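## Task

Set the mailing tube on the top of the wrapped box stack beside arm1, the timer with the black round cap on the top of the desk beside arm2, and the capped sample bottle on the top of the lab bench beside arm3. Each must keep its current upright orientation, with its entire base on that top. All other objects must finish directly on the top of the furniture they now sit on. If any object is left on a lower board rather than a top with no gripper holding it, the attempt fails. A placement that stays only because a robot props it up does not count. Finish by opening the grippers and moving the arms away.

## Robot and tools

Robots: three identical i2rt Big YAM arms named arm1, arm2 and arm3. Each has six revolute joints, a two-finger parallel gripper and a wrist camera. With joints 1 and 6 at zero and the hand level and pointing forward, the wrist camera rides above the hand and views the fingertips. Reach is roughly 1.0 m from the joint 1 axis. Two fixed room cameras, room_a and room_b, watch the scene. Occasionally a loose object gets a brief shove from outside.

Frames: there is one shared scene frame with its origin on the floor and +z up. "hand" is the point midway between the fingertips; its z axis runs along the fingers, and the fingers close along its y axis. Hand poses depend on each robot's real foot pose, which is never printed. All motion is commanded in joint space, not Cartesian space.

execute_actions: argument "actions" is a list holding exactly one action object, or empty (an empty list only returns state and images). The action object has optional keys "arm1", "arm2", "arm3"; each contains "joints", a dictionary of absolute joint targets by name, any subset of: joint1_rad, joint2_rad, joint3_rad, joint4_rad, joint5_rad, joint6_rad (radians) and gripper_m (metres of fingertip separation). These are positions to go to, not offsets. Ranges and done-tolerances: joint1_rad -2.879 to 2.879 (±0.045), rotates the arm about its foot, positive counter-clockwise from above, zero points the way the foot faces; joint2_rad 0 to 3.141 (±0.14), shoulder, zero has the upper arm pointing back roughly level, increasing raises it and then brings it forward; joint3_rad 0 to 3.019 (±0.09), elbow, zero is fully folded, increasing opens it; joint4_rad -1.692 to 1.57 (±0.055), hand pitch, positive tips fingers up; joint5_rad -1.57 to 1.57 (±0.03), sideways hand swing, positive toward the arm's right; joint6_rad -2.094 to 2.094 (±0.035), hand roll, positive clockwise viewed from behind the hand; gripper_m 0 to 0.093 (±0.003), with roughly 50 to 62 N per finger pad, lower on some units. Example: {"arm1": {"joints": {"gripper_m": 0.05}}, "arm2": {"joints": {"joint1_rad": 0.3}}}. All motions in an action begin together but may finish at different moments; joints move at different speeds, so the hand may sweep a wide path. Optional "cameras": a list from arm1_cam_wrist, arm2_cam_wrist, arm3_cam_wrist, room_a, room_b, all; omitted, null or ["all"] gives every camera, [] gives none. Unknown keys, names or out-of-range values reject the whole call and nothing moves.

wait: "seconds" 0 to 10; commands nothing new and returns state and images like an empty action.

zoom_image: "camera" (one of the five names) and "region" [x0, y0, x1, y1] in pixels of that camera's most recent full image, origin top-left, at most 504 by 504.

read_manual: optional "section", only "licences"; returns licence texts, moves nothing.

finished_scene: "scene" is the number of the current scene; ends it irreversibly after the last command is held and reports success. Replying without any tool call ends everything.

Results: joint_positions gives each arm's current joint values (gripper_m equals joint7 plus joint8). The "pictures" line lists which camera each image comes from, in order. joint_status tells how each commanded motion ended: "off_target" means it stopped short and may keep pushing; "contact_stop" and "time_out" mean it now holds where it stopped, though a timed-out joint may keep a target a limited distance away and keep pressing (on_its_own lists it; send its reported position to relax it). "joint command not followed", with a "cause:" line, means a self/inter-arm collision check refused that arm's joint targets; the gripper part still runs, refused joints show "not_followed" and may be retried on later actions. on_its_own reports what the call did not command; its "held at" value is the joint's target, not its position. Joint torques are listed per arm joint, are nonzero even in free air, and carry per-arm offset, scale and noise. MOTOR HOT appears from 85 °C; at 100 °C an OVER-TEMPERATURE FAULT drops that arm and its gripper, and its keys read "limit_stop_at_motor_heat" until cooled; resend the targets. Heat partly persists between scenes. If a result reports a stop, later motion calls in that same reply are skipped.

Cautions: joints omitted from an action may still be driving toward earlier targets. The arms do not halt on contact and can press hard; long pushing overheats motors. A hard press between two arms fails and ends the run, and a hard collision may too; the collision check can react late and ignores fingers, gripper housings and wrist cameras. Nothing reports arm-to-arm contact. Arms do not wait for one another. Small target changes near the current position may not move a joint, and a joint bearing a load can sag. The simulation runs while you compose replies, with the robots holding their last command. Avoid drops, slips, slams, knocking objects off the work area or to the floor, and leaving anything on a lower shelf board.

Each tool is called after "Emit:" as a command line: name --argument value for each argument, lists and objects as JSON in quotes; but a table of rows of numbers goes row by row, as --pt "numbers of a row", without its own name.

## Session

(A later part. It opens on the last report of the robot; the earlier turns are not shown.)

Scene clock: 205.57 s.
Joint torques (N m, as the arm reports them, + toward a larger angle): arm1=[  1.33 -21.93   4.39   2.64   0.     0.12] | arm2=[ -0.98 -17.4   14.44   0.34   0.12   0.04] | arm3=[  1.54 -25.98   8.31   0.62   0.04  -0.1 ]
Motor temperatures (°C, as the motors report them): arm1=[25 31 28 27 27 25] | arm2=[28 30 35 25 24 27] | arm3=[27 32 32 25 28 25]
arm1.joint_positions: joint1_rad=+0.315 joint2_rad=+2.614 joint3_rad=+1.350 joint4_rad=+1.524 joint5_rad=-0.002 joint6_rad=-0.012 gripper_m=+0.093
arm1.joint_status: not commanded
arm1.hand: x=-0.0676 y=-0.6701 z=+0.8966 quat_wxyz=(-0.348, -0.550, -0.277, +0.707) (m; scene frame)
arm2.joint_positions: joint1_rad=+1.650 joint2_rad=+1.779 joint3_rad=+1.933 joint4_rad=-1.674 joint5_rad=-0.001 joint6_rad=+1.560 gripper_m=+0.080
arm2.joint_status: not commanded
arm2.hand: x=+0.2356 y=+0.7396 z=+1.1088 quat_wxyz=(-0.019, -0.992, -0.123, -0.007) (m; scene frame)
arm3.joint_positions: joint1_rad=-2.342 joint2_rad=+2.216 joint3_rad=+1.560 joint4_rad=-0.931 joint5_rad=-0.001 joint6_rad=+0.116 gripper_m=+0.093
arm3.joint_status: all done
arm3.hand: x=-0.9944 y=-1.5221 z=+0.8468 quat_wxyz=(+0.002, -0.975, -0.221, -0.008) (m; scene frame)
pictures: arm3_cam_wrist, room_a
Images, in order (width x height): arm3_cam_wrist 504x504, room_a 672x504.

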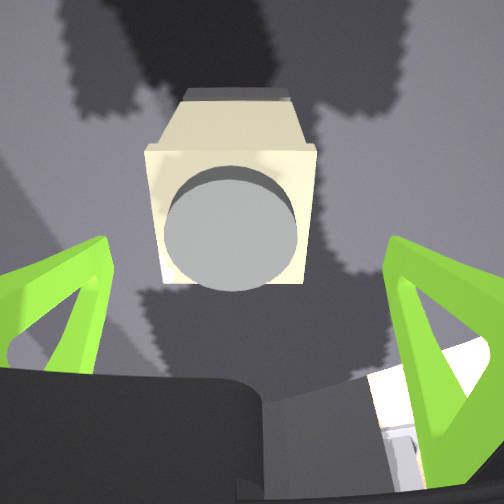

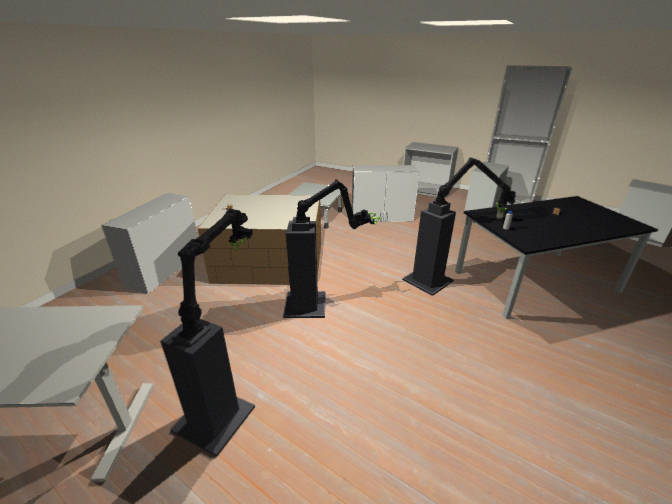

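Emit:
execute_actions --actions '[{"arm3":{"joints":{"joint1_rad":-2.322,"joint2_rad":2.29,"joint4_rad":-0.85}}}]' --cameras '["arm3_cam_wrist"]'

Scene clock: 209.13 s.
Joint torques (N m, as the arm reports them, + toward a larger angle): arm1=[  1.28 -22.05   4.4    2.63   0.     0.13] | arm2=[ -1.05 -17.39  14.44   0.37   0.11   0.05] | arm3=[  1.36 -22.36   8.67   0.72   0.02  -0.1 ]
Motor temperatures (°C, as the motors report them): arm1=[25 31 28 27 27 25] | arm2=[28 30 35 25 24 27] | arm3=[27 32 32 25 28 25]
arm1.joint_positions: joint1_rad=+0.315 joint2_rad=+2.614 joint3_rad=+1.350 joint4_rad=+1.524 joint5_rad=-0.002 joint6_rad=-0.012 gripper_m=+0.093
arm1.joint_status: not commanded
arm1.hand: x=-0.0676 y=-0.6701 z=+0.8966 quat_wxyz=(-0.348, -0.550, -0.277, +0.707) (m; scene frame)
arm2.joint_positions: joint1_rad=+1.650 joint2_rad=+1.779 joint3_rad=+1.933 joint4_rad=-1.674 joint5_rad=-0.001 joint6_rad=+1.560 gripper_m=+0.080
arm2.joint_status: not commanded
arm2.hand: x=+0.2356 y=+0.7396 z=+1.1088 quat_wxyz=(-0.019, -0.992, -0.123, -0.007) (m; scene frame)
arm3.joint_positions: joint1_rad=-2.326 joint2_rad=+2.262 joint3_rad=+1.560 joint4_rad=-0.866 joint5_rad=-0.001 joint6_rad=+0.116 gripper_m=+0.093
arm3.joint_status: all done
arm3.hand: x=-0.9939 y=-1.5330 z=+0.8200 quat_wxyz=(-0.001, -0.974, -0.228, +0.001) (m; scene frame)
pictures: arm3_cam_wrist
Images, in order (width x height): arm3_cam_wrist 504x504.

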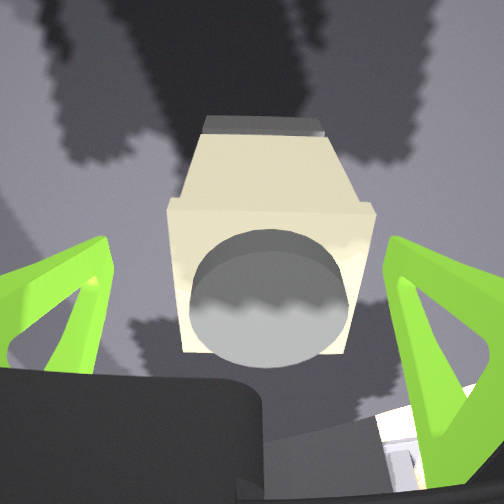

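Emit:
execute_actions --actions '[{"arm3":{"joints":{"joint1_rad":-2.34,"gripper_m":0.03}}}]' --cameras '["arm3_cam_wrist"]'

Emit:
execute_actions --actions '[{"arm3":{"joints":{"joint2_rad":1.93,"joint3_rad":1.56,"joint4_rad":-1.215}}}]' --cameras '["arm3_cam_wrist"]'

Scene clock: 213.67 s.
Joint torques (N m, as the arm reports them, + toward a larger angle): arm1=[  1.27 -22.     4.38   2.63   0.     0.12] | arm2=[ -1.05 -17.4   14.44   0.36   0.12   0.04] | arm3=[  0.27 -22.66   8.16   0.7    0.04  -0.09]
Motor temperatures (°C, as the motors report them): arm1=[25 31 28 27 27 25] | arm2=[28 30 35 25 24 27] | arm3=[27 32 32 25 28 25]
arm1.joint_positions: joint1_rad=+0.315 joint2_rad=+2.614 joint3_rad=+1.350 joint4_rad=+1.524 joint5_rad=-0.002 joint6_rad=-0.012 gripper_m=+0.093
arm1.joint_status: not commanded
arm1.hand: x=-0.0676 y=-0.6701 z=+0.8966 quat_wxyz=(-0.348, -0.550, -0.277, +0.707) (m; scene frame)
arm2.joint_positions: joint1_rad=+1.650 joint2_rad=+1.779 joint3_rad=+1.933 joint4_rad=-1.674 joint5_rad=-0.001 joint6_rad=+1.560 gripper_m=+0.080
arm2.joint_status: not commanded
arm2.hand: x=+0.2356 y=+0.7396 z=+1.1088 quat_wxyz=(-0.019, -0.992, -0.123, -0.007) (m; scene frame)
arm3.joint_positions: joint1_rad=-2.332 joint2_rad=+2.262 joint3_rad=+1.560 joint4_rad=-0.866 joint5_rad=-0.001 joint6_rad=+0.115 gripper_m=+0.047
arm3.joint_status: gripper_m off_target (ended at +0.047, target +0.030); the others done
arm3.hand: x=-0.9957 y=-1.5301 z=+0.8200 quat_wxyz=(-0.001, -0.974, -0.226, +0.001) (m; scene frame)
pictures: arm3_cam_wrist
Images, in order (width x height): arm3_cam_wrist 504x504.

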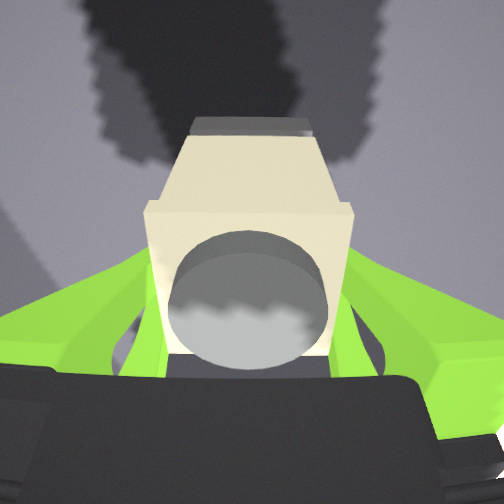

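Scene clock: 215.03 s.
Joint torques (N m, as the arm reports them, + toward a larger angle): arm1=[  1.26 -21.94   4.4    2.62   0.     0.13] | arm2=[ -1.09 -17.3   14.45   0.35   0.12   0.04] | arm3=[  0.28 -19.37   9.4   -0.28   0.05  -0.09]
Motor temperatures (°C, as the motors report them): arm1=[25 31 28 27 27 25] | arm2=[28 30 35 25 24 27] | arm3=[27 32 32 25 28 25]
arm1.joint_positions: joint1_rad=+0.315 joint2_rad=+2.614 joint3_rad=+1.350 joint4_rad=+1.524 joint5_rad=-0.002 joint6_rad=-0.012 gripper_m=+0.093
arm1.joint_status: not commanded
arm1.hand: x=-0.0676 y=-0.6701 z=+0.8966 quat_wxyz=(-0.348, -0.550, -0.277, +0.707) (m; scene frame)
arm2.joint_positions: joint1_rad=+1.650 joint2_rad=+1.779 joint3_rad=+1.933 joint4_rad=-1.674 joint5_rad=-0.001 joint6_rad=+1.560 gripper_m=+0.080
arm2.joint_status: not commanded
arm2.hand: x=+0.2356 y=+0.7396 z=+1.1088 quat_wxyz=(-0.019, -0.992, -0.123, -0.007) (m; scene frame)
arm3.joint_positions: joint1_rad=-2.332 joint2_rad=+1.907 joint3_rad=+1.543 joint4_rad=-1.201 joint5_rad=-0.001 joint6_rad=+0.115 gripper_m=+0.047
arm3.joint_status: all done
arm3.hand: x=-0.9633 y=-1.5092 z=+1.0174 quat_wxyz=(-0.002, -0.974, -0.226, +0.003) (m; scene frame)
pictures: arm3_cam_wrist
Images, in order (width x height): arm3_cam_wrist 504x504.

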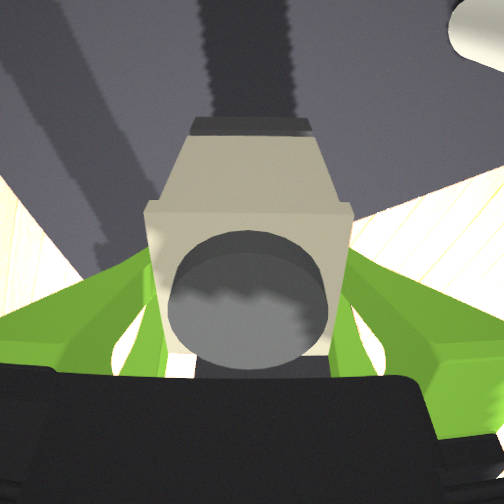

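Emit:
execute_actions --actions '[{"arm3":{"joints":{"joint1_rad":1.156,"joint6_rad":1.58}},"arm1":{"joints":{"joint2_rad":2.5,"joint3_rad":1.39,"joint4_rad":1.55}}}]' --cameras '["arm3_cam_wrist","arm1_cam_wrist","room_a"]'

Emit:
zoom_image --camera "room_a" --region '[340,160,420,230]'

Scene clock: 226.73 s.
Joint torques (N m, as the arm reports them, + toward a larger angle): arm1=[  1.31 -21.65   7.73   2.34   0.     0.12] | arm2=[ -1.09 -17.34  14.43   0.35   0.11   0.04] | arm3=[  0.52 -20.44   9.24  -0.34   0.14   0.04]
Motor temperatures (°C, as the motors report them): arm1=[25 32 29 27 27 25] | arm2=[28 30 35 25 24 27] | arm3=[27 32 32 25 28 25]
arm1.joint_positions: joint1_rad=+0.315 joint2_rad=+2.505 joint3_rad=+1.368 joint4_rad=+1.530 joint5_rad=-0.002 joint6_rad=-0.012 gripper_m=+0.093
arm1.joint_status: all done
arm1.hand: x=-0.0797 y=-0.6856 z=+0.9833 quat_wxyz=(-0.365, -0.502, -0.253, +0.742) (m; scene frame)
arm2.joint_positions: joint1_rad=+1.650 joint2_rad=+1.779 joint3_rad=+1.933 joint4_rad=-1.674 joint5_rad=-0.001 joint6_rad=+1.560 gripper_m=+0.080
arm2.joint_status: not commanded
arm2.hand: x=+0.2356 y=+0.7396 z=+1.1088 quat_wxyz=(-0.019, -0.992, -0.123, -0.007) (m; scene frame)
arm3.joint_positions: joint1_rad=+1.161 joint2_rad=+1.914 joint3_rad=+1.543 joint4_rad=-1.201 joint5_rad=-0.002 joint6_rad=+1.572 gripper_m=+0.047
arm3.joint_status: all done
arm3.hand: x=-0.1402 y=-0.7486 z=+1.0127 quat_wxyz=(+0.001, -0.319, -0.948, +0.001) (m; scene frame)
pictures: arm1_cam_wrist, arm3_cam_wrist, room_a
Images, in order (width x height): arm1_cam_wrist 504x504, arm3_cam_wrist 504x504, room_a 672x504.

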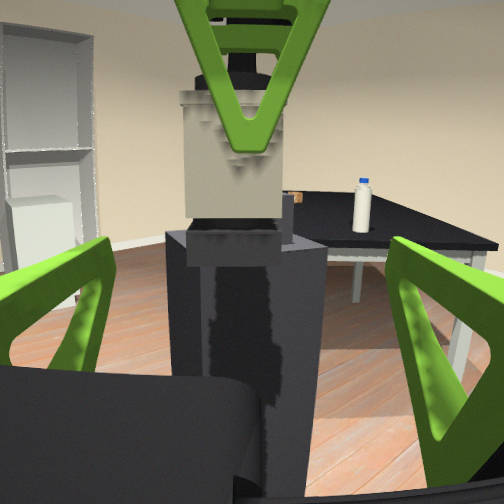

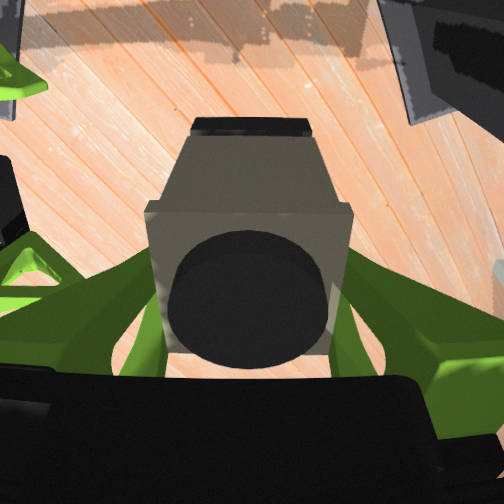

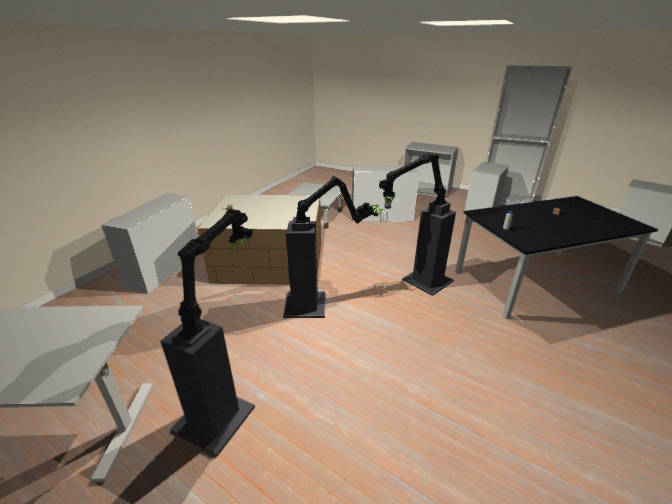

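Region (340, 160, 420, 230) of room_a's 672x504 image, scaled by 6.300, with more detail than that image has; it fills the top 441 rows of this view, and the rest is white.

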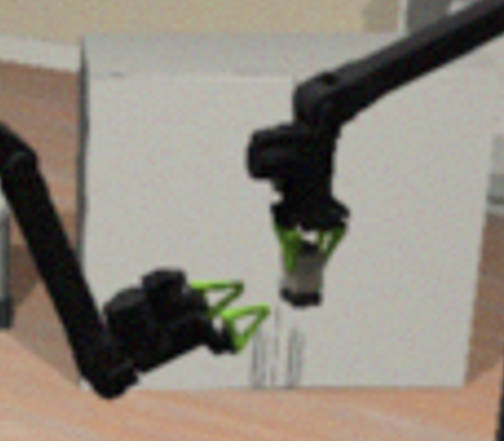

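Plenty of clearance. Advance, ~8 mm left.

Emit:
execute_actions --actions '[{"arm1":{"joints":{"joint1_rad":0.335,"joint2_rad":2.61,"joint3_rad":1.73,"joint4_rad":1.33}}}]' --cameras '["arm3_cam_wrist","arm1_cam_wrist","room_a"]'

Emit:
zoom_image --camera "room_a" --region '[340,160,420,230]'

Scene clock: 231.97 s.
Joint torques (N m, as the arm reports them, + toward a larger angle): arm1=[  2.65 -25.5   10.51   1.27   0.     0.13] | arm2=[ -1.08 -17.3   14.45   0.36   0.11   0.04] | arm3=[  0.48 -20.47   9.24  -0.41   0.17   0.06]
Motor temperatures (°C, as the motors report them): arm1=[25 32 29 27 27 25] | arm2=[28 30 35 25 24 27] | arm3=[27 32 32 25 28 25]
arm1.joint_positions: joint1_rad=+0.325 joint2_rad=+2.627 joint3_rad=+1.697 joint4_rad=+1.342 joint5_rad=-0.002 joint6_rad=-0.012 gripper_m=+0.093
arm1.joint_status: all done
arm1.hand: x=-0.1240 y=-0.7577 z=+0.9836 quat_wxyz=(-0.371, -0.494, -0.251, +0.745) (m; scene frame)
arm2.joint_positions: joint1_rad=+1.650 joint2_rad=+1.779 joint3_rad=+1.933 joint4_rad=-1.674 joint5_rad=-0.001 joint6_rad=+1.560 gripper_m=+0.080
arm2.joint_status: not commanded
arm2.hand: x=+0.2356 y=+0.7396 z=+1.1088 quat_wxyz=(-0.019, -0.992, -0.123, -0.007) (m; scene frame)
arm3.joint_positions: joint1_rad=+1.161 joint2_rad=+1.914 joint3_rad=+1.543 joint4_rad=-1.201 joint5_rad=-0.002 joint6_rad=+1.572 gripper_m=+0.047
arm3.joint_status: not commanded
arm3.hand: x=-0.1402 y=-0.7486 z=+1.0127 quat_wxyz=(+0.001, -0.319, -0.948, +0.001) (m; scene frame)
pictures: arm1_cam_wrist, arm3_cam_wrist, room_a
Images, in order (width x height): arm1_cam_wrist 504x504, arm3_cam_wrist 504x504, room_a 672x504.

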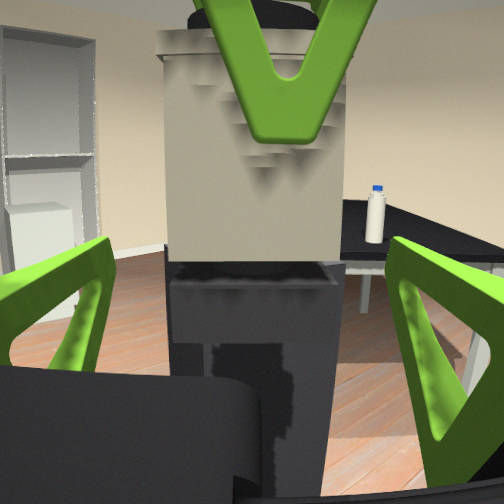

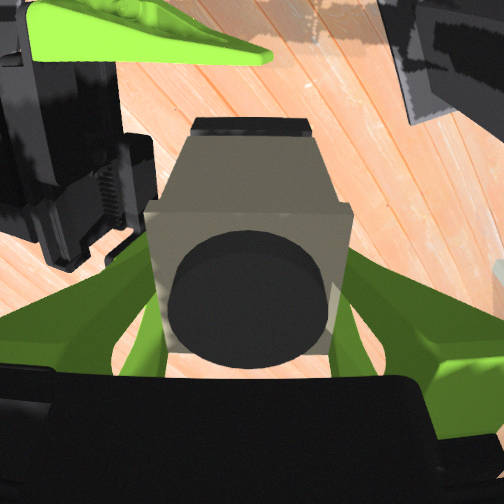

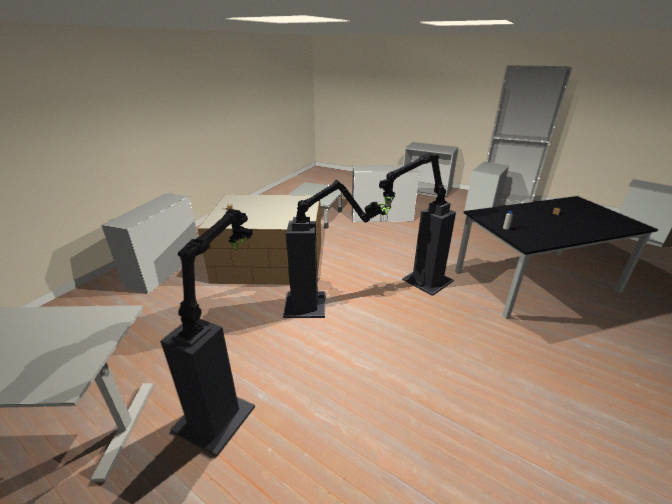

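Region (340, 160, 420, 230) of room_a's 672x504 image, scaled by 6.300, with more detail than that image has; it fills the top 441 rows of this view, and the rest is white.

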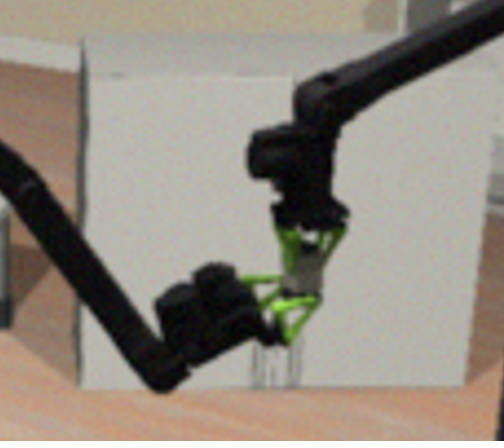

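Emit:
execute_actions --actions '[{"arm1":{"joints":{"joint3_rad":1.77}}}]' --cameras '[]'

Emit:
execute_actions --actions '[{"arm1":{"joints":{"gripper_m":0.03}}}]' --cameras '["arm3_cam_wrist","arm1_cam_wrist"]'

Scene clock: 237.20 s.
Joint torques (N m, as the arm reports them, + toward a larger angle): arm1=[  2.59 -25.69  11.56   1.29   0.     0.12] | arm2=[ -1.07 -17.41  14.47   0.37   0.11   0.04] | arm3=[  0.64 -20.46   9.25  -0.44   0.16   0.05]
Motor temperatures (°C, as the motors report them): arm1=[25 32 30 27 27 25] | arm2=[28 30 36 25 24 27] | arm3=[27 32 32 25 28 25]
arm1.joint_positions: joint1_rad=+0.325 joint2_rad=+2.627 joint3_rad=+1.730 joint4_rad=+1.341 joint5_rad=-0.002 joint6_rad=-0.012 gripper_m=+0.093
arm1.joint_status: all done
arm1.hand: x=-0.1281 y=-0.7632 z=+0.9982 quat_wxyz=(-0.375, -0.482, -0.245, +0.753) (m; scene frame)
arm2.joint_positions: joint1_rad=+1.650 joint2_rad=+1.779 joint3_rad=+1.933 joint4_rad=-1.674 joint5_rad=-0.001 joint6_rad=+1.560 gripper_m=+0.080
arm2.joint_status: not commanded
arm2.hand: x=+0.2356 y=+0.7396 z=+1.1088 quat_wxyz=(-0.019, -0.992, -0.123, -0.007) (m; scene frame)
arm3.joint_positions: joint1_rad=+1.161 joint2_rad=+1.914 joint3_rad=+1.543 joint4_rad=-1.201 joint5_rad=-0.002 joint6_rad=+1.572 gripper_m=+0.047
arm3.joint_status: not commanded
arm3.hand: x=-0.1402 y=-0.7486 z=+1.0127 quat_wxyz=(+0.001, -0.319, -0.948, +0.001) (m; scene frame)
pictures: none
No camera images: the call's "cameras" was empty. Leave "cameras" out to get every camera's image.

Scene clock: 237.83 s.
Joint torques (N m, as the arm reports them, + toward a larger angle): arm1=[  2.54 -25.56  11.55   1.3   -0.01   0.12] | arm2=[ -1.06 -17.35  14.45   0.34   0.11   0.04] | arm3=[  0.13 -19.65   9.26  -0.24   0.09   0.02]
Motor temperatures (°C, as the motors report them): arm1=[25 32 30 27 27 25] | arm2=[28 30 36 25 24 27] | arm3=[27 32 32 25 28 25]
arm1.joint_positions: joint1_rad=+0.325 joint2_rad=+2.627 joint3_rad=+1.730 joint4_rad=+1.340 joint5_rad=-0.002 joint6_rad=-0.011 gripper_m=+0.044
arm1.joint_status: gripper_m off_target (ended at +0.044, target +0.030)
arm1.hand: x=-0.1282 y=-0.7632 z=+0.9981 quat_wxyz=(-0.375, -0.482, -0.245, +0.753) (m; scene frame)
arm2.joint_positions: joint1_rad=+1.650 joint2_rad=+1.779 joint3_rad=+1.933 joint4_rad=-1.674 joint5_rad=-0.001 joint6_rad=+1.560 gripper_m=+0.080
arm2.joint_status: not commanded
arm2.hand: x=+0.2356 y=+0.7396 z=+1.1088 quat_wxyz=(-0.019, -0.992, -0.123, -0.007) (m; scene frame)
arm3.joint_positions: joint1_rad=+1.161 joint2_rad=+1.914 joint3_rad=+1.543 joint4_rad=-1.201 joint5_rad=+0.000 joint6_rad=+1.574 gripper_m=+0.047
arm3.joint_status: not commanded
arm3.hand: x=-0.1400 y=-0.7488 z=+1.0127 quat_wxyz=(+0.000, -0.320, -0.947, +0.001) (m; scene frame)
pictures: arm1_cam_wrist, arm3_cam_wrist
Images, in order (width x height): arm1_cam_wrist 504x504, arm3_cam_wrist 504x504.

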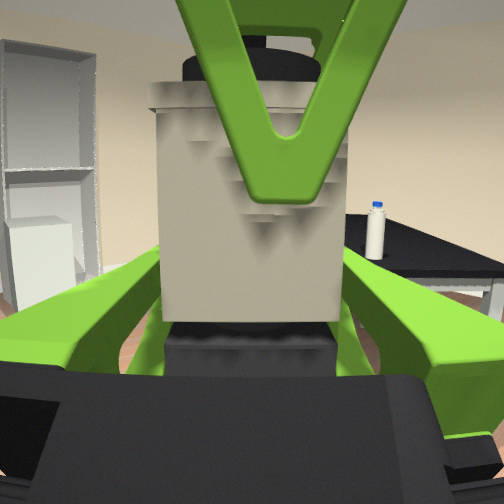

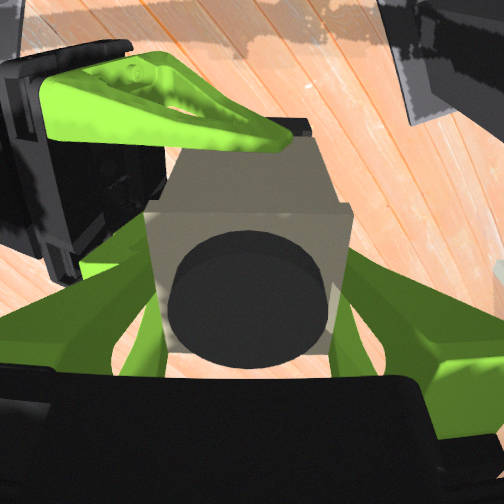

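Emit:
execute_actions --actions '[{"arm3":{"joints":{"gripper_m":0.07}}}]' --cameras '[]'

Emit:
execute_actions --actions '[{"arm3":{"joints":{"joint2_rad":1.84,"joint3_rad":1.76,"joint4_rad":-1.49}}}]' --cameras '[]'

Emit:
execute_actions --actions '[{"arm1":{"joints":{"joint1_rad":-1.995,"joint2_rad":2.66,"joint3_rad":1.745}},"arm3":{"joints":{"joint2_rad":1.0,"joint3_rad":1.3}}}]' --cameras '["arm2_cam_wrist","arm1_cam_wrist","room_a"]'

Scene clock: 245.00 s.
Joint torques (N m, as the arm reports them, + toward a larger angle): arm1=[  2.57 -25.68  11.55   1.44  -0.01   0.12] | arm2=[ -0.97 -17.36  14.43   0.37   0.11   0.04] | arm3=[  0.42 -20.76   9.32  -0.39   0.1    0.02]
Motor temperatures (°C, as the motors report them): arm1=[25 32 31 27 27 25] | arm2=[28 30 36 25 24 27] | arm3=[27 32 33 25 28 25]
arm1.joint_positions: joint1_rad=+0.325 joint2_rad=+2.627 joint3_rad=+1.730 joint4_rad=+1.336 joint5_rad=-0.002 joint6_rad=-0.011 gripper_m=+0.044
arm1.joint_status: not commanded
arm1.hand: x=-0.1285 y=-0.7636 z=+0.9970 quat_wxyz=(-0.374, -0.484, -0.246, +0.752) (m; scene frame)
arm2.joint_positions: joint1_rad=+1.650 joint2_rad=+1.779 joint3_rad=+1.933 joint4_rad=-1.674 joint5_rad=-0.001 joint6_rad=+1.560 gripper_m=+0.080
arm2.joint_status: not commanded
arm2.hand: x=+0.2356 y=+0.7396 z=+1.1088 quat_wxyz=(-0.019, -0.992, -0.123, -0.007) (m; scene frame)
arm3.joint_positions: joint1_rad=+1.161 joint2_rad=+1.914 joint3_rad=+1.543 joint4_rad=-1.201 joint5_rad=+0.000 joint6_rad=+1.574 gripper_m=+0.070
arm3.joint_status: all done
arm3.hand: x=-0.1400 y=-0.7488 z=+1.0127 quat_wxyz=(+0.000, -0.320, -0.947, +0.001) (m; scene frame)
pictures: none
No camera images: the call's "cameras" was empty. Leave "cameras" out to get every camera's image.

Scene clock: 246.43 s.
Joint torques (N m, as the arm reports them, + toward a larger angle): arm1=[  2.61 -25.74  11.57   1.42  -0.01   0.12] | arm2=[ -1.07 -17.31  14.43   0.37   0.12   0.04] | arm3=[  0.49 -20.79  10.57  -0.39   0.1    0.03]
Motor temperatures (°C, as the motors report them): arm1=[25 33 31 27 27 25] | arm2=[28 30 36 25 24 27] | arm3=[27 32 33 25 28 25]
arm1.joint_positions: joint1_rad=+0.325 joint2_rad=+2.627 joint3_rad=+1.730 joint4_rad=+1.336 joint5_rad=-0.002 joint6_rad=-0.011 gripper_m=+0.044
arm1.joint_status: not commanded
arm1.hand: x=-0.1285 y=-0.7636 z=+0.9970 quat_wxyz=(-0.374, -0.484, -0.246, +0.752) (m; scene frame)
arm2.joint_positions: joint1_rad=+1.650 joint2_rad=+1.779 joint3_rad=+1.933 joint4_rad=-1.674 joint5_rad=-0.001 joint6_rad=+1.560 gripper_m=+0.080
arm2.joint_status: not commanded
arm2.hand: x=+0.2356 y=+0.7396 z=+1.1088 quat_wxyz=(-0.019, -0.992, -0.123, -0.007) (m; scene frame)
arm3.joint_positions: joint1_rad=+1.161 joint2_rad=+1.829 joint3_rad=+1.730 joint4_rad=-1.476 joint5_rad=+0.000 joint6_rad=+1.574 gripper_m=+0.070
arm3.joint_status: all done
arm3.hand: x=-0.1433 y=-0.7531 z=+1.1287 quat_wxyz=(+0.001, -0.320, -0.947, +0.002) (m; scene frame)
pictures: none
No camera images: the call's "cameras" was empty. Leave "cameras" out to get every camera's image.

Scene clock: 248.93 s.
Joint torques (N m, as the arm reports them, + toward a larger angle): arm1=[  1.5  -25.35   8.85   1.76  -0.12   0.12] | arm2=[ -1.05 -17.34  14.45   0.33   0.12   0.04] | arm3=[ 0.41 -3.72  8.98  0.28  0.08 -0.02]
Motor temperatures (°C, as the motors report them): arm1=[26 33 31 27 27 25] | arm2=[28 30 36 25 24 27] | arm3=[27 32 33 25 28 25]
arm1.joint_positions: joint1_rad=-1.998 joint2_rad=+2.673 joint3_rad=+1.730 joint4_rad=+1.327 joint5_rad=+0.002 joint6_rad=-0.011 gripper_m=+0.045
arm1.joint_status: all done
arm1.hand: x=+0.2266 y=+0.7451 z=+0.9783 quat_wxyz=(+0.540, -0.432, +0.350, +0.632) (m; scene frame)
arm2.joint_positions: joint1_rad=+1.650 joint2_rad=+1.779 joint3_rad=+1.933 joint4_rad=-1.674 joint5_rad=-0.001 joint6_rad=+1.560 gripper_m=+0.080
arm2.joint_status: not commanded
arm2.hand: x=+0.2356 y=+0.7396 z=+1.1088 quat_wxyz=(-0.019, -0.992, -0.123, -0.007) (m; scene frame)
arm3.joint_positions: joint1_rad=+1.161 joint2_rad=+0.984 joint3_rad=+1.298 joint4_rad=-1.477 joint5_rad=+0.000 joint6_rad=+1.574 gripper_m=+0.070
arm3.joint_status: all done
arm3.hand: x=-0.2846 y=-0.9395 z=+1.3085 quat_wxyz=(-0.064, -0.314, -0.928, -0.191) (m; scene frame)
pictures: arm1_cam_wrist, arm2_cam_wrist, room_a
Images, in order (width x height): arm1_cam_wrist 504x504, arm2_cam_wrist 504x504, room_a 672x504.

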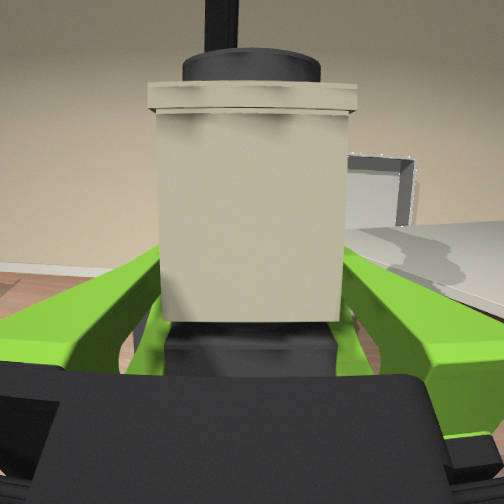

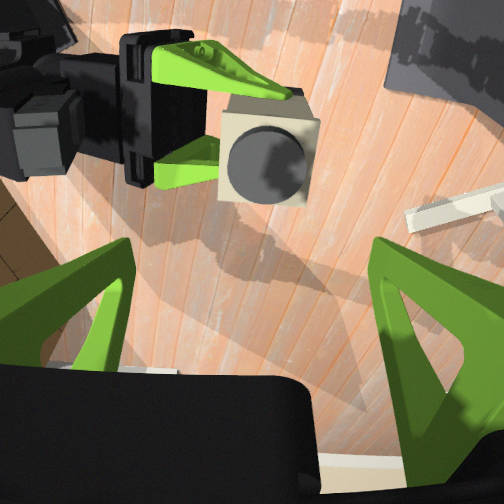

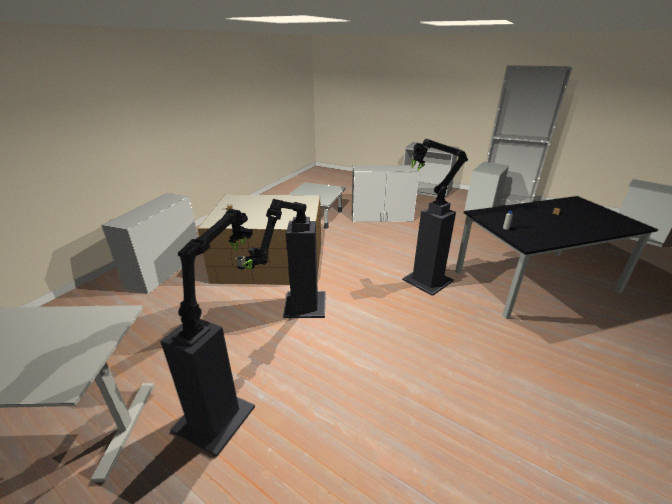

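Emit:
execute_actions --actions '[{"arm2":{"joints":{"joint3_rad":1.67,"joint4_rad":-1.42,"joint6_rad":1.645,"gripper_m":0.09}}}]' --cameras '["arm2_cam_wrist","arm1_cam_wrist"]'

Scene clock: 252.90 s.
Joint torques (N m, as the arm reports them, + toward a larger angle): arm1=[  1.55 -25.34   8.85   1.77  -0.12   0.12] | arm2=[ -1.01 -17.06  12.03   1.1    0.11   0.05] | arm3=[ 0.45 -3.92  9.01  0.26  0.08 -0.02]
Motor temperatures (°C, as the motors report them): arm1=[26 33 31 27 27 25] | arm2=[28 30 36 25 24 27] | arm3=[27 31 33 25 28 25]
arm1.joint_positions: joint1_rad=-1.998 joint2_rad=+2.673 joint3_rad=+1.730 joint4_rad=+1.327 joint5_rad=+0.002 joint6_rad=-0.011 gripper_m=+0.045
arm1.joint_status: not commanded
arm1.hand: x=+0.2266 y=+0.7451 z=+0.9783 quat_wxyz=(+0.540, -0.432, +0.350, +0.632) (m; scene frame)
arm2.joint_positions: joint1_rad=+1.650 joint2_rad=+1.777 joint3_rad=+1.666 joint4_rad=-1.432 joint5_rad=-0.001 joint6_rad=+1.634 gripper_m=+0.090
arm2.joint_status: all done
arm2.hand: x=+0.2351 y=+0.7454 z=+1.0076 quat_wxyz=(-0.007, -0.996, -0.087, -0.006) (m; scene frame)
arm3.joint_positions: joint1_rad=+1.161 joint2_rad=+0.984 joint3_rad=+1.298 joint4_rad=-1.477 joint5_rad=+0.000 joint6_rad=+1.574 gripper_m=+0.070
arm3.joint_status: not commanded
arm3.hand: x=-0.2846 y=-0.9395 z=+1.3085 quat_wxyz=(-0.064, -0.314, -0.928, -0.191) (m; scene frame)
pictures: arm1_cam_wrist, arm2_cam_wrist
Images, in order (width x height): arm1_cam_wrist 504x504, arm2_cam_wrist 504x504.

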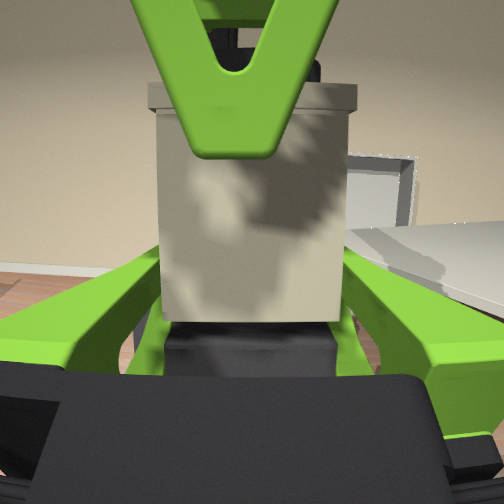

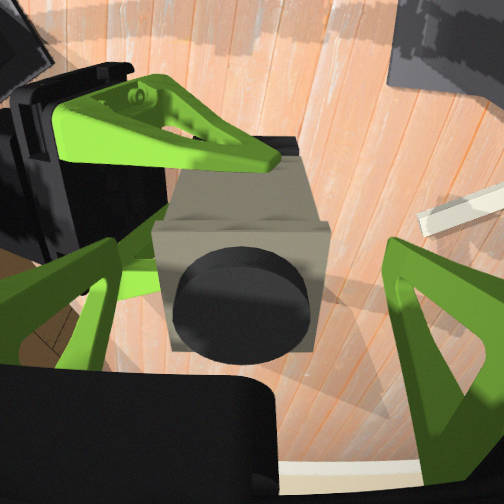

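Emit:
execute_actions --actions '[{"arm2":{"joints":{"joint3_rad":1.65,"joint4_rad":-1.385}}}]' --cameras '[]'

Emit:
execute_actions --actions '[{"arm2":{"joints":{"gripper_m":0.03}}}]' --cameras '["arm2_cam_wrist","arm1_cam_wrist"]'

Scene clock: 259.93 s.
Joint torques (N m, as the arm reports them, + toward a larger angle): arm1=[  1.56 -25.33   8.86   1.76  -0.13   0.12] | arm2=[ -1.03 -17.26  11.43   1.12   0.12   0.04] | arm3=[ 0.67 -4.01  8.98  0.28  0.07 -0.01]
Motor temperatures (°C, as the motors report them): arm1=[25 33 31 27 27 25] | arm2=[28 31 35 25 24 27] | arm3=[27 31 33 25 28 25]
arm1.joint_positions: joint1_rad=-1.998 joint2_rad=+2.673 joint3_rad=+1.730 joint4_rad=+1.327 joint5_rad=+0.002 joint6_rad=-0.011 gripper_m=+0.045
arm1.joint_status: not commanded
arm1.hand: x=+0.2266 y=+0.7451 z=+0.9783 quat_wxyz=(+0.540, -0.432, +0.350, +0.632) (m; scene frame)
arm2.joint_positions: joint1_rad=+1.650 joint2_rad=+1.777 joint3_rad=+1.652 joint4_rad=-1.397 joint5_rad=-0.001 joint6_rad=+1.635 gripper_m=+0.090
arm2.joint_status: all done
arm2.hand: x=+0.2363 y=+0.7409 z=+1.0026 quat_wxyz=(-0.017, -0.996, -0.086, -0.008) (m; scene frame)
arm3.joint_positions: joint1_rad=+1.161 joint2_rad=+0.984 joint3_rad=+1.298 joint4_rad=-1.477 joint5_rad=+0.000 joint6_rad=+1.574 gripper_m=+0.070
arm3.joint_status: not commanded
arm3.hand: x=-0.2846 y=-0.9395 z=+1.3085 quat_wxyz=(-0.064, -0.314, -0.928, -0.191) (m; scene frame)
pictures: none
No camera images: the call's "cameras" was empty. Leave "cameras" out to get every camera's image.

Scene clock: 260.57 s.
Joint torques (N m, as the arm reports them, + toward a larger angle): arm1=[  1.55 -25.31   8.87   1.75  -0.11   0.12] | arm2=[ -1.05 -16.81  11.58   1.2    0.11   0.03] | arm3=[ 0.47 -3.87  8.94  0.25  0.08  0.  ]
Motor temperatures (°C, as the motors report them): arm1=[25 33 31 27 27 25] | arm2=[28 31 35 25 24 27] | arm3=[27 31 33 25 28 25]
arm1.joint_positions: joint1_rad=-1.998 joint2_rad=+2.673 joint3_rad=+1.730 joint4_rad=+1.327 joint5_rad=+0.002 joint6_rad=-0.011 gripper_m=+0.045
arm1.joint_status: not commanded
arm1.hand: x=+0.2265 y=+0.7451 z=+0.9783 quat_wxyz=(+0.540, -0.432, +0.350, +0.632) (m; scene frame)
arm2.joint_positions: joint1_rad=+1.650 joint2_rad=+1.777 joint3_rad=+1.651 joint4_rad=-1.396 joint5_rad=-0.001 joint6_rad=+1.637 gripper_m=+0.047
arm2.joint_status: gripper_m off_target (ended at +0.047, target +0.030)
arm2.hand: x=+0.2362 y=+0.7412 z=+1.0021 quat_wxyz=(-0.017, -0.996, -0.085, -0.008) (m; scene frame)
arm3.joint_positions: joint1_rad=+1.161 joint2_rad=+0.984 joint3_rad=+1.298 joint4_rad=-1.477 joint5_rad=+0.000 joint6_rad=+1.574 gripper_m=+0.070
arm3.joint_status: not commanded
arm3.hand: x=-0.2846 y=-0.9395 z=+1.3085 quat_wxyz=(-0.064, -0.314, -0.928, -0.191) (m; scene frame)
pictures: arm1_cam_wrist, arm2_cam_wrist
Images, in order (width x height): arm1_cam_wrist 504x504, arm2_cam_wrist 504x504.

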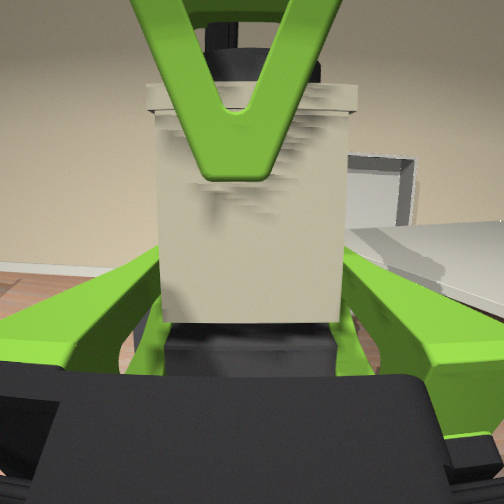

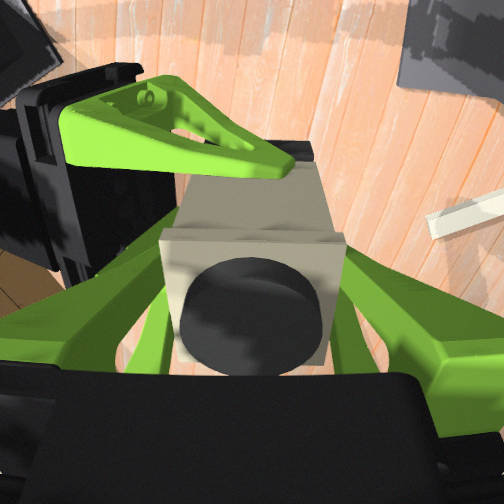

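Emit:
execute_actions --actions '[{"arm1":{"joints":{"gripper_m":0.093}}}]' --cameras '[]'

Emit:
execute_actions --actions '[{"arm1":{"joints":{"joint2_rad":2.6,"joint3_rad":1.3,"joint4_rad":1.55}}}]' --cameras '[]'

Emit:
execute_actions --actions '[{"arm2":{"joints":{"joint1_rad":-2.5}}}]' --cameras '[]'

Emit:
execute_actions --actions '[{"arm2":{"joints":{"joint2_rad":2.055,"joint3_rad":1.68,"joint4_rad":-1.145}}}]' --cameras '["room_a"]'

Emit:
zoom_image --camera "room_a" --region '[30,290,130,380]'

Scene clock: 269.90 s.
Joint torques (N m, as the arm reports them, + toward a larger angle): arm1=[  1.58 -25.28   8.86   1.75  -0.11   0.12] | arm2=[ -0.97 -17.1   11.78   1.09   0.11   0.03] | arm3=[ 0.46 -4.    8.98  0.32  0.09 -0.02]
Motor temperatures (°C, as the motors report them): arm1=[25 33 31 27 27 25] | arm2=[28 31 35 25 24 27] | arm3=[27 30 33 25 28 25]
arm1.joint_positions: joint1_rad=-1.998 joint2_rad=+2.673 joint3_rad=+1.730 joint4_rad=+1.327 joint5_rad=+0.002 joint6_rad=-0.011 gripper_m=+0.093
arm1.joint_status: all done
arm1.hand: x=+0.2265 y=+0.7451 z=+0.9783 quat_wxyz=(+0.540, -0.432, +0.350, +0.632) (m; scene frame)
arm2.joint_positions: joint1_rad=+1.650 joint2_rad=+1.777 joint3_rad=+1.649 joint4_rad=-1.396 joint5_rad=-0.001 joint6_rad=+1.637 gripper_m=+0.047
arm2.joint_status: not commanded
arm2.hand: x=+0.2361 y=+0.7416 z=+1.0014 quat_wxyz=(-0.016, -0.996, -0.085, -0.008) (m; scene frame)
arm3.joint_positions: joint1_rad=+1.161 joint2_rad=+0.984 joint3_rad=+1.298 joint4_rad=-1.477 joint5_rad=+0.000 joint6_rad=+1.574 gripper_m=+0.070
arm3.joint_status: not commanded
arm3.hand: x=-0.2846 y=-0.9395 z=+1.3085 quat_wxyz=(-0.064, -0.314, -0.928, -0.191) (m; scene frame)
pictures: none
No camera images: the call's "cameras" was empty. Leave "cameras" out to get every camera's image.

Scene clock: 271.10 s.
Joint torques (N m, as the arm reports them, + toward a larger angle): arm1=[  1.61 -21.36   4.3    2.64  -0.11   0.13] | arm2=[ -1.1  -17.06  11.77   1.1    0.11   0.03] | arm3=[ 0.51 -3.88  8.98  0.28  0.1   0.  ]
Motor temperatures (°C, as the motors report them): arm1=[25 33 31 27 27 25] | arm2=[28 31 35 25 24 27] | arm3=[27 30 33 25 28 25]
arm1.joint_positions: joint1_rad=-1.998 joint2_rad=+2.609 joint3_rad=+1.300 joint4_rad=+1.524 joint5_rad=+0.002 joint6_rad=-0.011 gripper_m=+0.093
arm1.joint_status: all done
arm1.hand: x=+0.2491 y=+0.6268 z=+0.9012 quat_wxyz=(+0.508, -0.484, +0.393, +0.594) (m; scene frame)
arm2.joint_positions: joint1_rad=+1.650 joint2_rad=+1.777 joint3_rad=+1.649 joint4_rad=-1.396 joint5_rad=-0.001 joint6_rad=+1.637 gripper_m=+0.047
arm2.joint_status: not commanded
arm2.hand: x=+0.2361 y=+0.7416 z=+1.0014 quat_wxyz=(-0.016, -0.996, -0.085, -0.008) (m; scene frame)
arm3.joint_positions: joint1_rad=+1.161 joint2_rad=+0.984 joint3_rad=+1.298 joint4_rad=-1.477 joint5_rad=+0.000 joint6_rad=+1.574 gripper_m=+0.070
arm3.joint_status: not commanded
arm3.hand: x=-0.2846 y=-0.9395 z=+1.3085 quat_wxyz=(-0.064, -0.314, -0.928, -0.191) (m; scene frame)
pictures: none
No camera images: the call's "cameras" was empty. Leave "cameras" out to get every camera's image.

Scene clock: 274.23 s.
Joint torques (N m, as the arm reports them, + toward a larger angle): arm1=[  1.56 -21.1    4.28   2.65  -0.11   0.12] | arm2=[  0.38 -17.47  11.87   0.72   0.01   0.02] | arm3=[ 0.53 -3.84  8.94  0.29  0.09 -0.02]
Motor temperatures (°C, as the motors report them): arm1=[25 33 30 27 27 25] | arm2=[28 31 35 25 24 27] | arm3=[27 30 33 25 28 25]
arm1.joint_positions: joint1_rad=-1.998 joint2_rad=+2.609 joint3_rad=+1.300 joint4_rad=+1.524 joint5_rad=+0.002 joint6_rad=-0.011 gripper_m=+0.093
arm1.joint_status: not commanded
arm1.hand: x=+0.2491 y=+0.6268 z=+0.9012 quat_wxyz=(+0.508, -0.484, +0.393, +0.594) (m; scene frame)
arm2.joint_positions: joint1_rad=-2.510 joint2_rad=+1.784 joint3_rad=+1.649 joint4_rad=-1.383 joint5_rad=+0.002 joint6_rad=+1.637 gripper_m=+0.047
arm2.joint_status: all done
arm2.hand: x=+0.5004 y=+1.6791 z=+1.0130 quat_wxyz=(+0.010, +0.411, +0.911, +0.032) (m; scene frame)
arm3.joint_positions: joint1_rad=+1.161 joint2_rad=+0.984 joint3_rad=+1.298 joint4_rad=-1.477 joint5_rad=+0.000 joint6_rad=+1.574 gripper_m=+0.070
arm3.joint_status: not commanded
arm3.hand: x=-0.2846 y=-0.9395 z=+1.3085 quat_wxyz=(-0.064, -0.314, -0.928, -0.191) (m; scene frame)
pictures: none
No camera images: the call's "cameras" was empty. Leave "cameras" out to get every camera's image.

Scene clock: 275.47 s.
Joint torques (N m, as the arm reports them, + toward a larger angle): arm1=[  1.58 -21.13   4.28   2.66  -0.11   0.12] | arm2=[  0.28 -23.59  13.07   1.07   0.01   0.03] | arm3=[ 0.52 -3.73  8.98  0.29  0.1  -0.01]
Motor temperatures (°C, as the motors report them): arm1=[25 33 30 27 27 25] | arm2=[28 31 35 25 24 27] | arm3=[27 30 33 25 28 25]
arm1.joint_positions: joint1_rad=-1.998 joint2_rad=+2.609 joint3_rad=+1.300 joint4_rad=+1.524 joint5_rad=+0.002 joint6_rad=-0.011 gripper_m=+0.093
arm1.joint_status: not commanded
arm1.hand: x=+0.2491 y=+0.6268 z=+0.9012 quat_wxyz=(+0.508, -0.484, +0.393, +0.594) (m; scene frame)
arm2.joint_positions: joint1_rad=-2.510 joint2_rad=+2.073 joint3_rad=+1.658 joint4_rad=-1.156 joint5_rad=+0.002 joint6_rad=+1.637 gripper_m=+0.047
arm2.joint_status: all done
arm2.hand: x=+0.5390 y=+1.7193 z=+0.8542 quat_wxyz=(+0.001, +0.411, +0.912, +0.007) (m; scene frame)
arm3.joint_positions: joint1_rad=+1.161 joint2_rad=+0.984 joint3_rad=+1.298 joint4_rad=-1.477 joint5_rad=+0.000 joint6_rad=+1.574 gripper_m=+0.070
arm3.joint_status: not commanded
arm3.hand: x=-0.2846 y=-0.9395 z=+1.3085 quat_wxyz=(-0.064, -0.314, -0.928, -0.191) (m; scene frame)
pictures: room_a
Images, in order (width x height): room_a 672x504.

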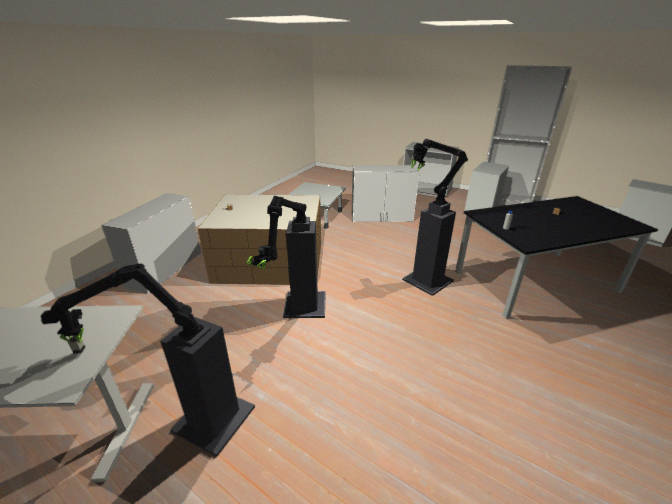

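Region (30, 290, 130, 380) of room_a's 672x504 image, scaled by 5.040, with more detail than that image has; it fills the top 454 rows of this view, and the rest is white.

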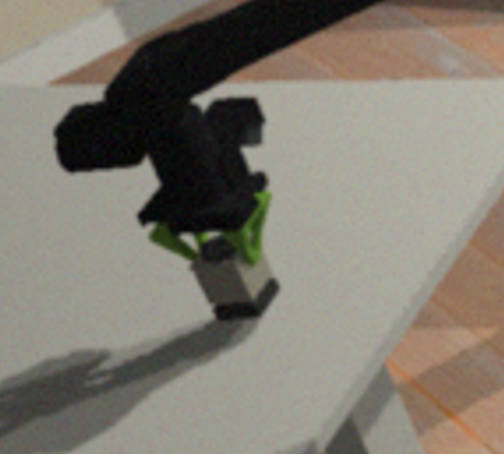

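Emit:
execute_actions --actions '[{"arm2":{"joints":{"joint2_rad":2.14,"joint4_rad":-1.1}}}]' --cameras '["room_a"]'

Emit:
zoom_image --camera "room_a" --region '[30,290,130,380]'

Scene clock: 279.73 s.
Joint torques (N m, as the arm reports them, + toward a larger angle): arm1=[  1.61 -21.09   4.29   2.65  -0.11   0.13] | arm2=[  0.09 -19.38  12.95   1.06   0.09   0.02] | arm3=[ 0.41 -3.85  8.97  0.28  0.09 -0.02]
Motor temperatures (°C, as the motors report them): arm1=[25 33 30 27 27 25] | arm2=[28 31 35 25 24 27] | arm3=[27 30 33 25 28 25]
arm1.joint_positions: joint1_rad=-1.998 joint2_rad=+2.609 joint3_rad=+1.300 joint4_rad=+1.524 joint5_rad=+0.002 joint6_rad=-0.011 gripper_m=+0.093
arm1.joint_status: not commanded
arm1.hand: x=+0.2491 y=+0.6268 z=+0.9012 quat_wxyz=(+0.508, -0.484, +0.393, +0.594) (m; scene frame)
arm2.joint_positions: joint1_rad=-2.508 joint2_rad=+2.108 joint3_rad=+1.658 joint4_rad=-1.111 joint5_rad=+0.000 joint6_rad=+1.637 gripper_m=+0.047
arm2.joint_status: all done
arm2.hand: x=+0.5432 y=+1.7258 z=+0.8334 quat_wxyz=(+0.001, +0.410, +0.912, +0.012) (m; scene frame)
arm3.joint_positions: joint1_rad=+1.161 joint2_rad=+0.984 joint3_rad=+1.298 joint4_rad=-1.477 joint5_rad=+0.000 joint6_rad=+1.574 gripper_m=+0.070
arm3.joint_status: not commanded
arm3.hand: x=-0.2846 y=-0.9395 z=+1.3085 quat_wxyz=(-0.064, -0.314, -0.928, -0.191) (m; scene frame)
pictures: room_a
Images, in order (width x height): room_a 672x504.

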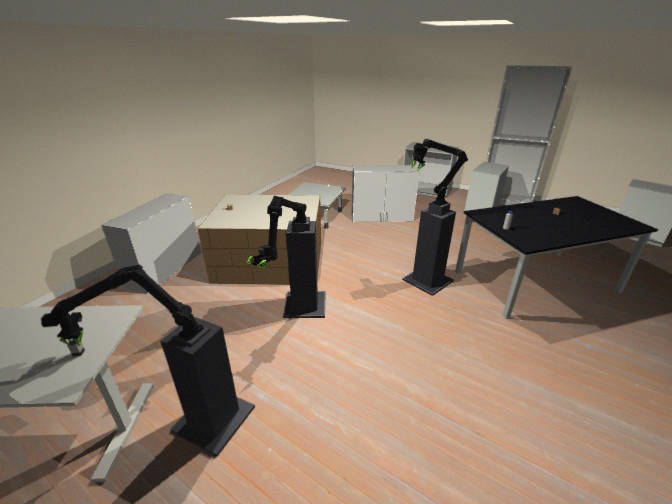

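Region (30, 290, 130, 380) of room_a's 672x504 image, scaled by 5.040, with more detail than that image has; it fills the top 454 rows of this view, and the rest is white.

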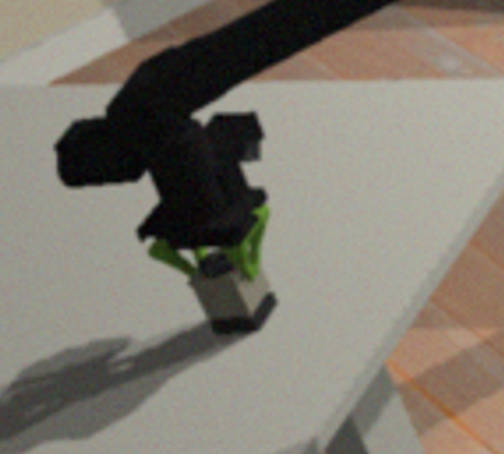

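Touching. Release.

Emit:
execute_actions --actions '[{"arm2":{"joints":{"gripper_m":0.093}}}]' --cameras '[]'

Emit:
execute_actions --actions '[{"arm2":{"joints":{"joint2_rad":1.75,"joint4_rad":-1.35}}}]' --cameras '["room_a","room_b"]'

Scene clock: 283.33 s.
Joint torques (N m, as the arm reports them, + toward a larger angle): arm1=[  1.62 -21.09   4.3    2.66  -0.11   0.13] | arm2=[  0.17 -19.24  12.94   1.06   0.1    0.02] | arm3=[ 0.51 -3.92  8.95  0.31  0.09 -0.02]
Motor temperatures (°C, as the motors report them): arm1=[25 33 30 27 27 25] | arm2=[28 31 35 25 24 27] | arm3=[27 30 33 25 28 25]
arm1.joint_positions: joint1_rad=-1.998 joint2_rad=+2.609 joint3_rad=+1.300 joint4_rad=+1.524 joint5_rad=+0.002 joint6_rad=-0.011 gripper_m=+0.093
arm1.joint_status: not commanded
arm1.hand: x=+0.2491 y=+0.6268 z=+0.9012 quat_wxyz=(+0.508, -0.484, +0.393, +0.594) (m; scene frame)
arm2.joint_positions: joint1_rad=-2.508 joint2_rad=+2.109 joint3_rad=+1.658 joint4_rad=-1.111 joint5_rad=+0.000 joint6_rad=+1.637 gripper_m=+0.093
arm2.joint_status: all done
arm2.hand: x=+0.5431 y=+1.7257 z=+0.8327 quat_wxyz=(+0.001, +0.410, +0.912, +0.012) (m; scene frame)
arm3.joint_positions: joint1_rad=+1.161 joint2_rad=+0.984 joint3_rad=+1.298 joint4_rad=-1.477 joint5_rad=+0.000 joint6_rad=+1.574 gripper_m=+0.070
arm3.joint_status: not commanded
arm3.hand: x=-0.2846 y=-0.9395 z=+1.3085 quat_wxyz=(-0.064, -0.314, -0.928, -0.191) (m; scene frame)
pictures: none
No camera images: the call's "cameras" was empty. Leave "cameras" out to get every camera's image.

Scene clock: 284.83 s.
Joint torques (N m, as the arm reports them, + toward a larger angle): arm1=[  1.61 -21.07   4.28   2.66  -0.11   0.12] | arm2=[  0.17 -15.93  12.6    0.62   0.1    0.01] | arm3=[ 0.52 -4.01  8.97  0.3   0.08  0.  ]
Motor temperatures (°C, as the motors report them): arm1=[25 33 30 27 27 25] | arm2=[28 31 35 25 24 27] | arm3=[27 30 33 25 28 25]
arm1.joint_positions: joint1_rad=-1.998 joint2_rad=+2.609 joint3_rad=+1.300 joint4_rad=+1.524 joint5_rad=+0.002 joint6_rad=-0.011 gripper_m=+0.093
arm1.joint_status: not commanded
arm1.hand: x=+0.2491 y=+0.6268 z=+0.9012 quat_wxyz=(+0.508, -0.484, +0.393, +0.594) (m; scene frame)
arm2.joint_positions: joint1_rad=-2.508 joint2_rad=+1.733 joint3_rad=+1.674 joint4_rad=-1.340 joint5_rad=+0.000 joint6_rad=+1.637 gripper_m=+0.093
arm2.joint_status: all done
arm2.hand: x=+0.5090 y=+1.6893 z=+1.0527 quat_wxyz=(+0.030, +0.409, +0.908, +0.089) (m; scene frame)
arm3.joint_positions: joint1_rad=+1.161 joint2_rad=+0.984 joint3_rad=+1.298 joint4_rad=-1.477 joint5_rad=+0.000 joint6_rad=+1.574 gripper_m=+0.070
arm3.joint_status: not commanded
arm3.hand: x=-0.2846 y=-0.9395 z=+1.3085 quat_wxyz=(-0.064, -0.314, -0.928, -0.191) (m; scene frame)
pictures: room_a, room_b
Images, in order (width x height): room_a 672x504, room_b 672x504.

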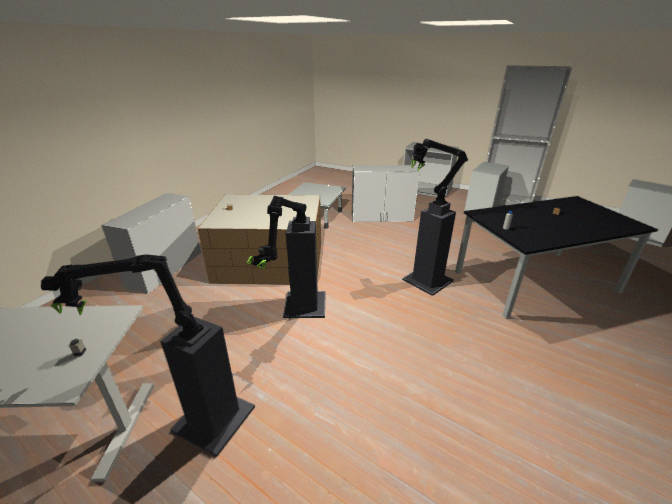

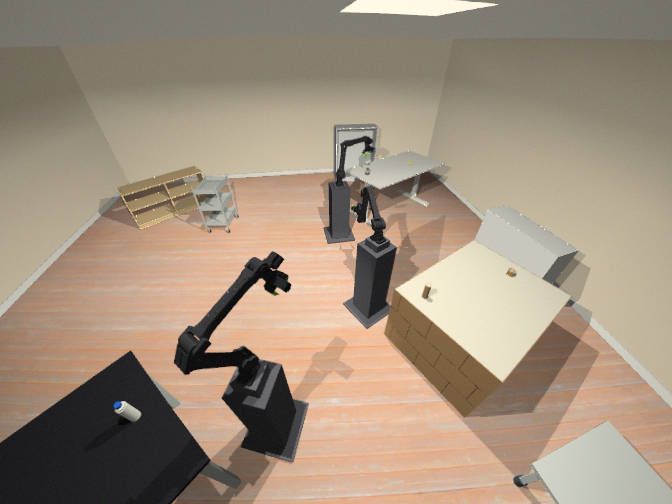

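Emit:
finished_scene --scene 1

The scene is finished: the task was done.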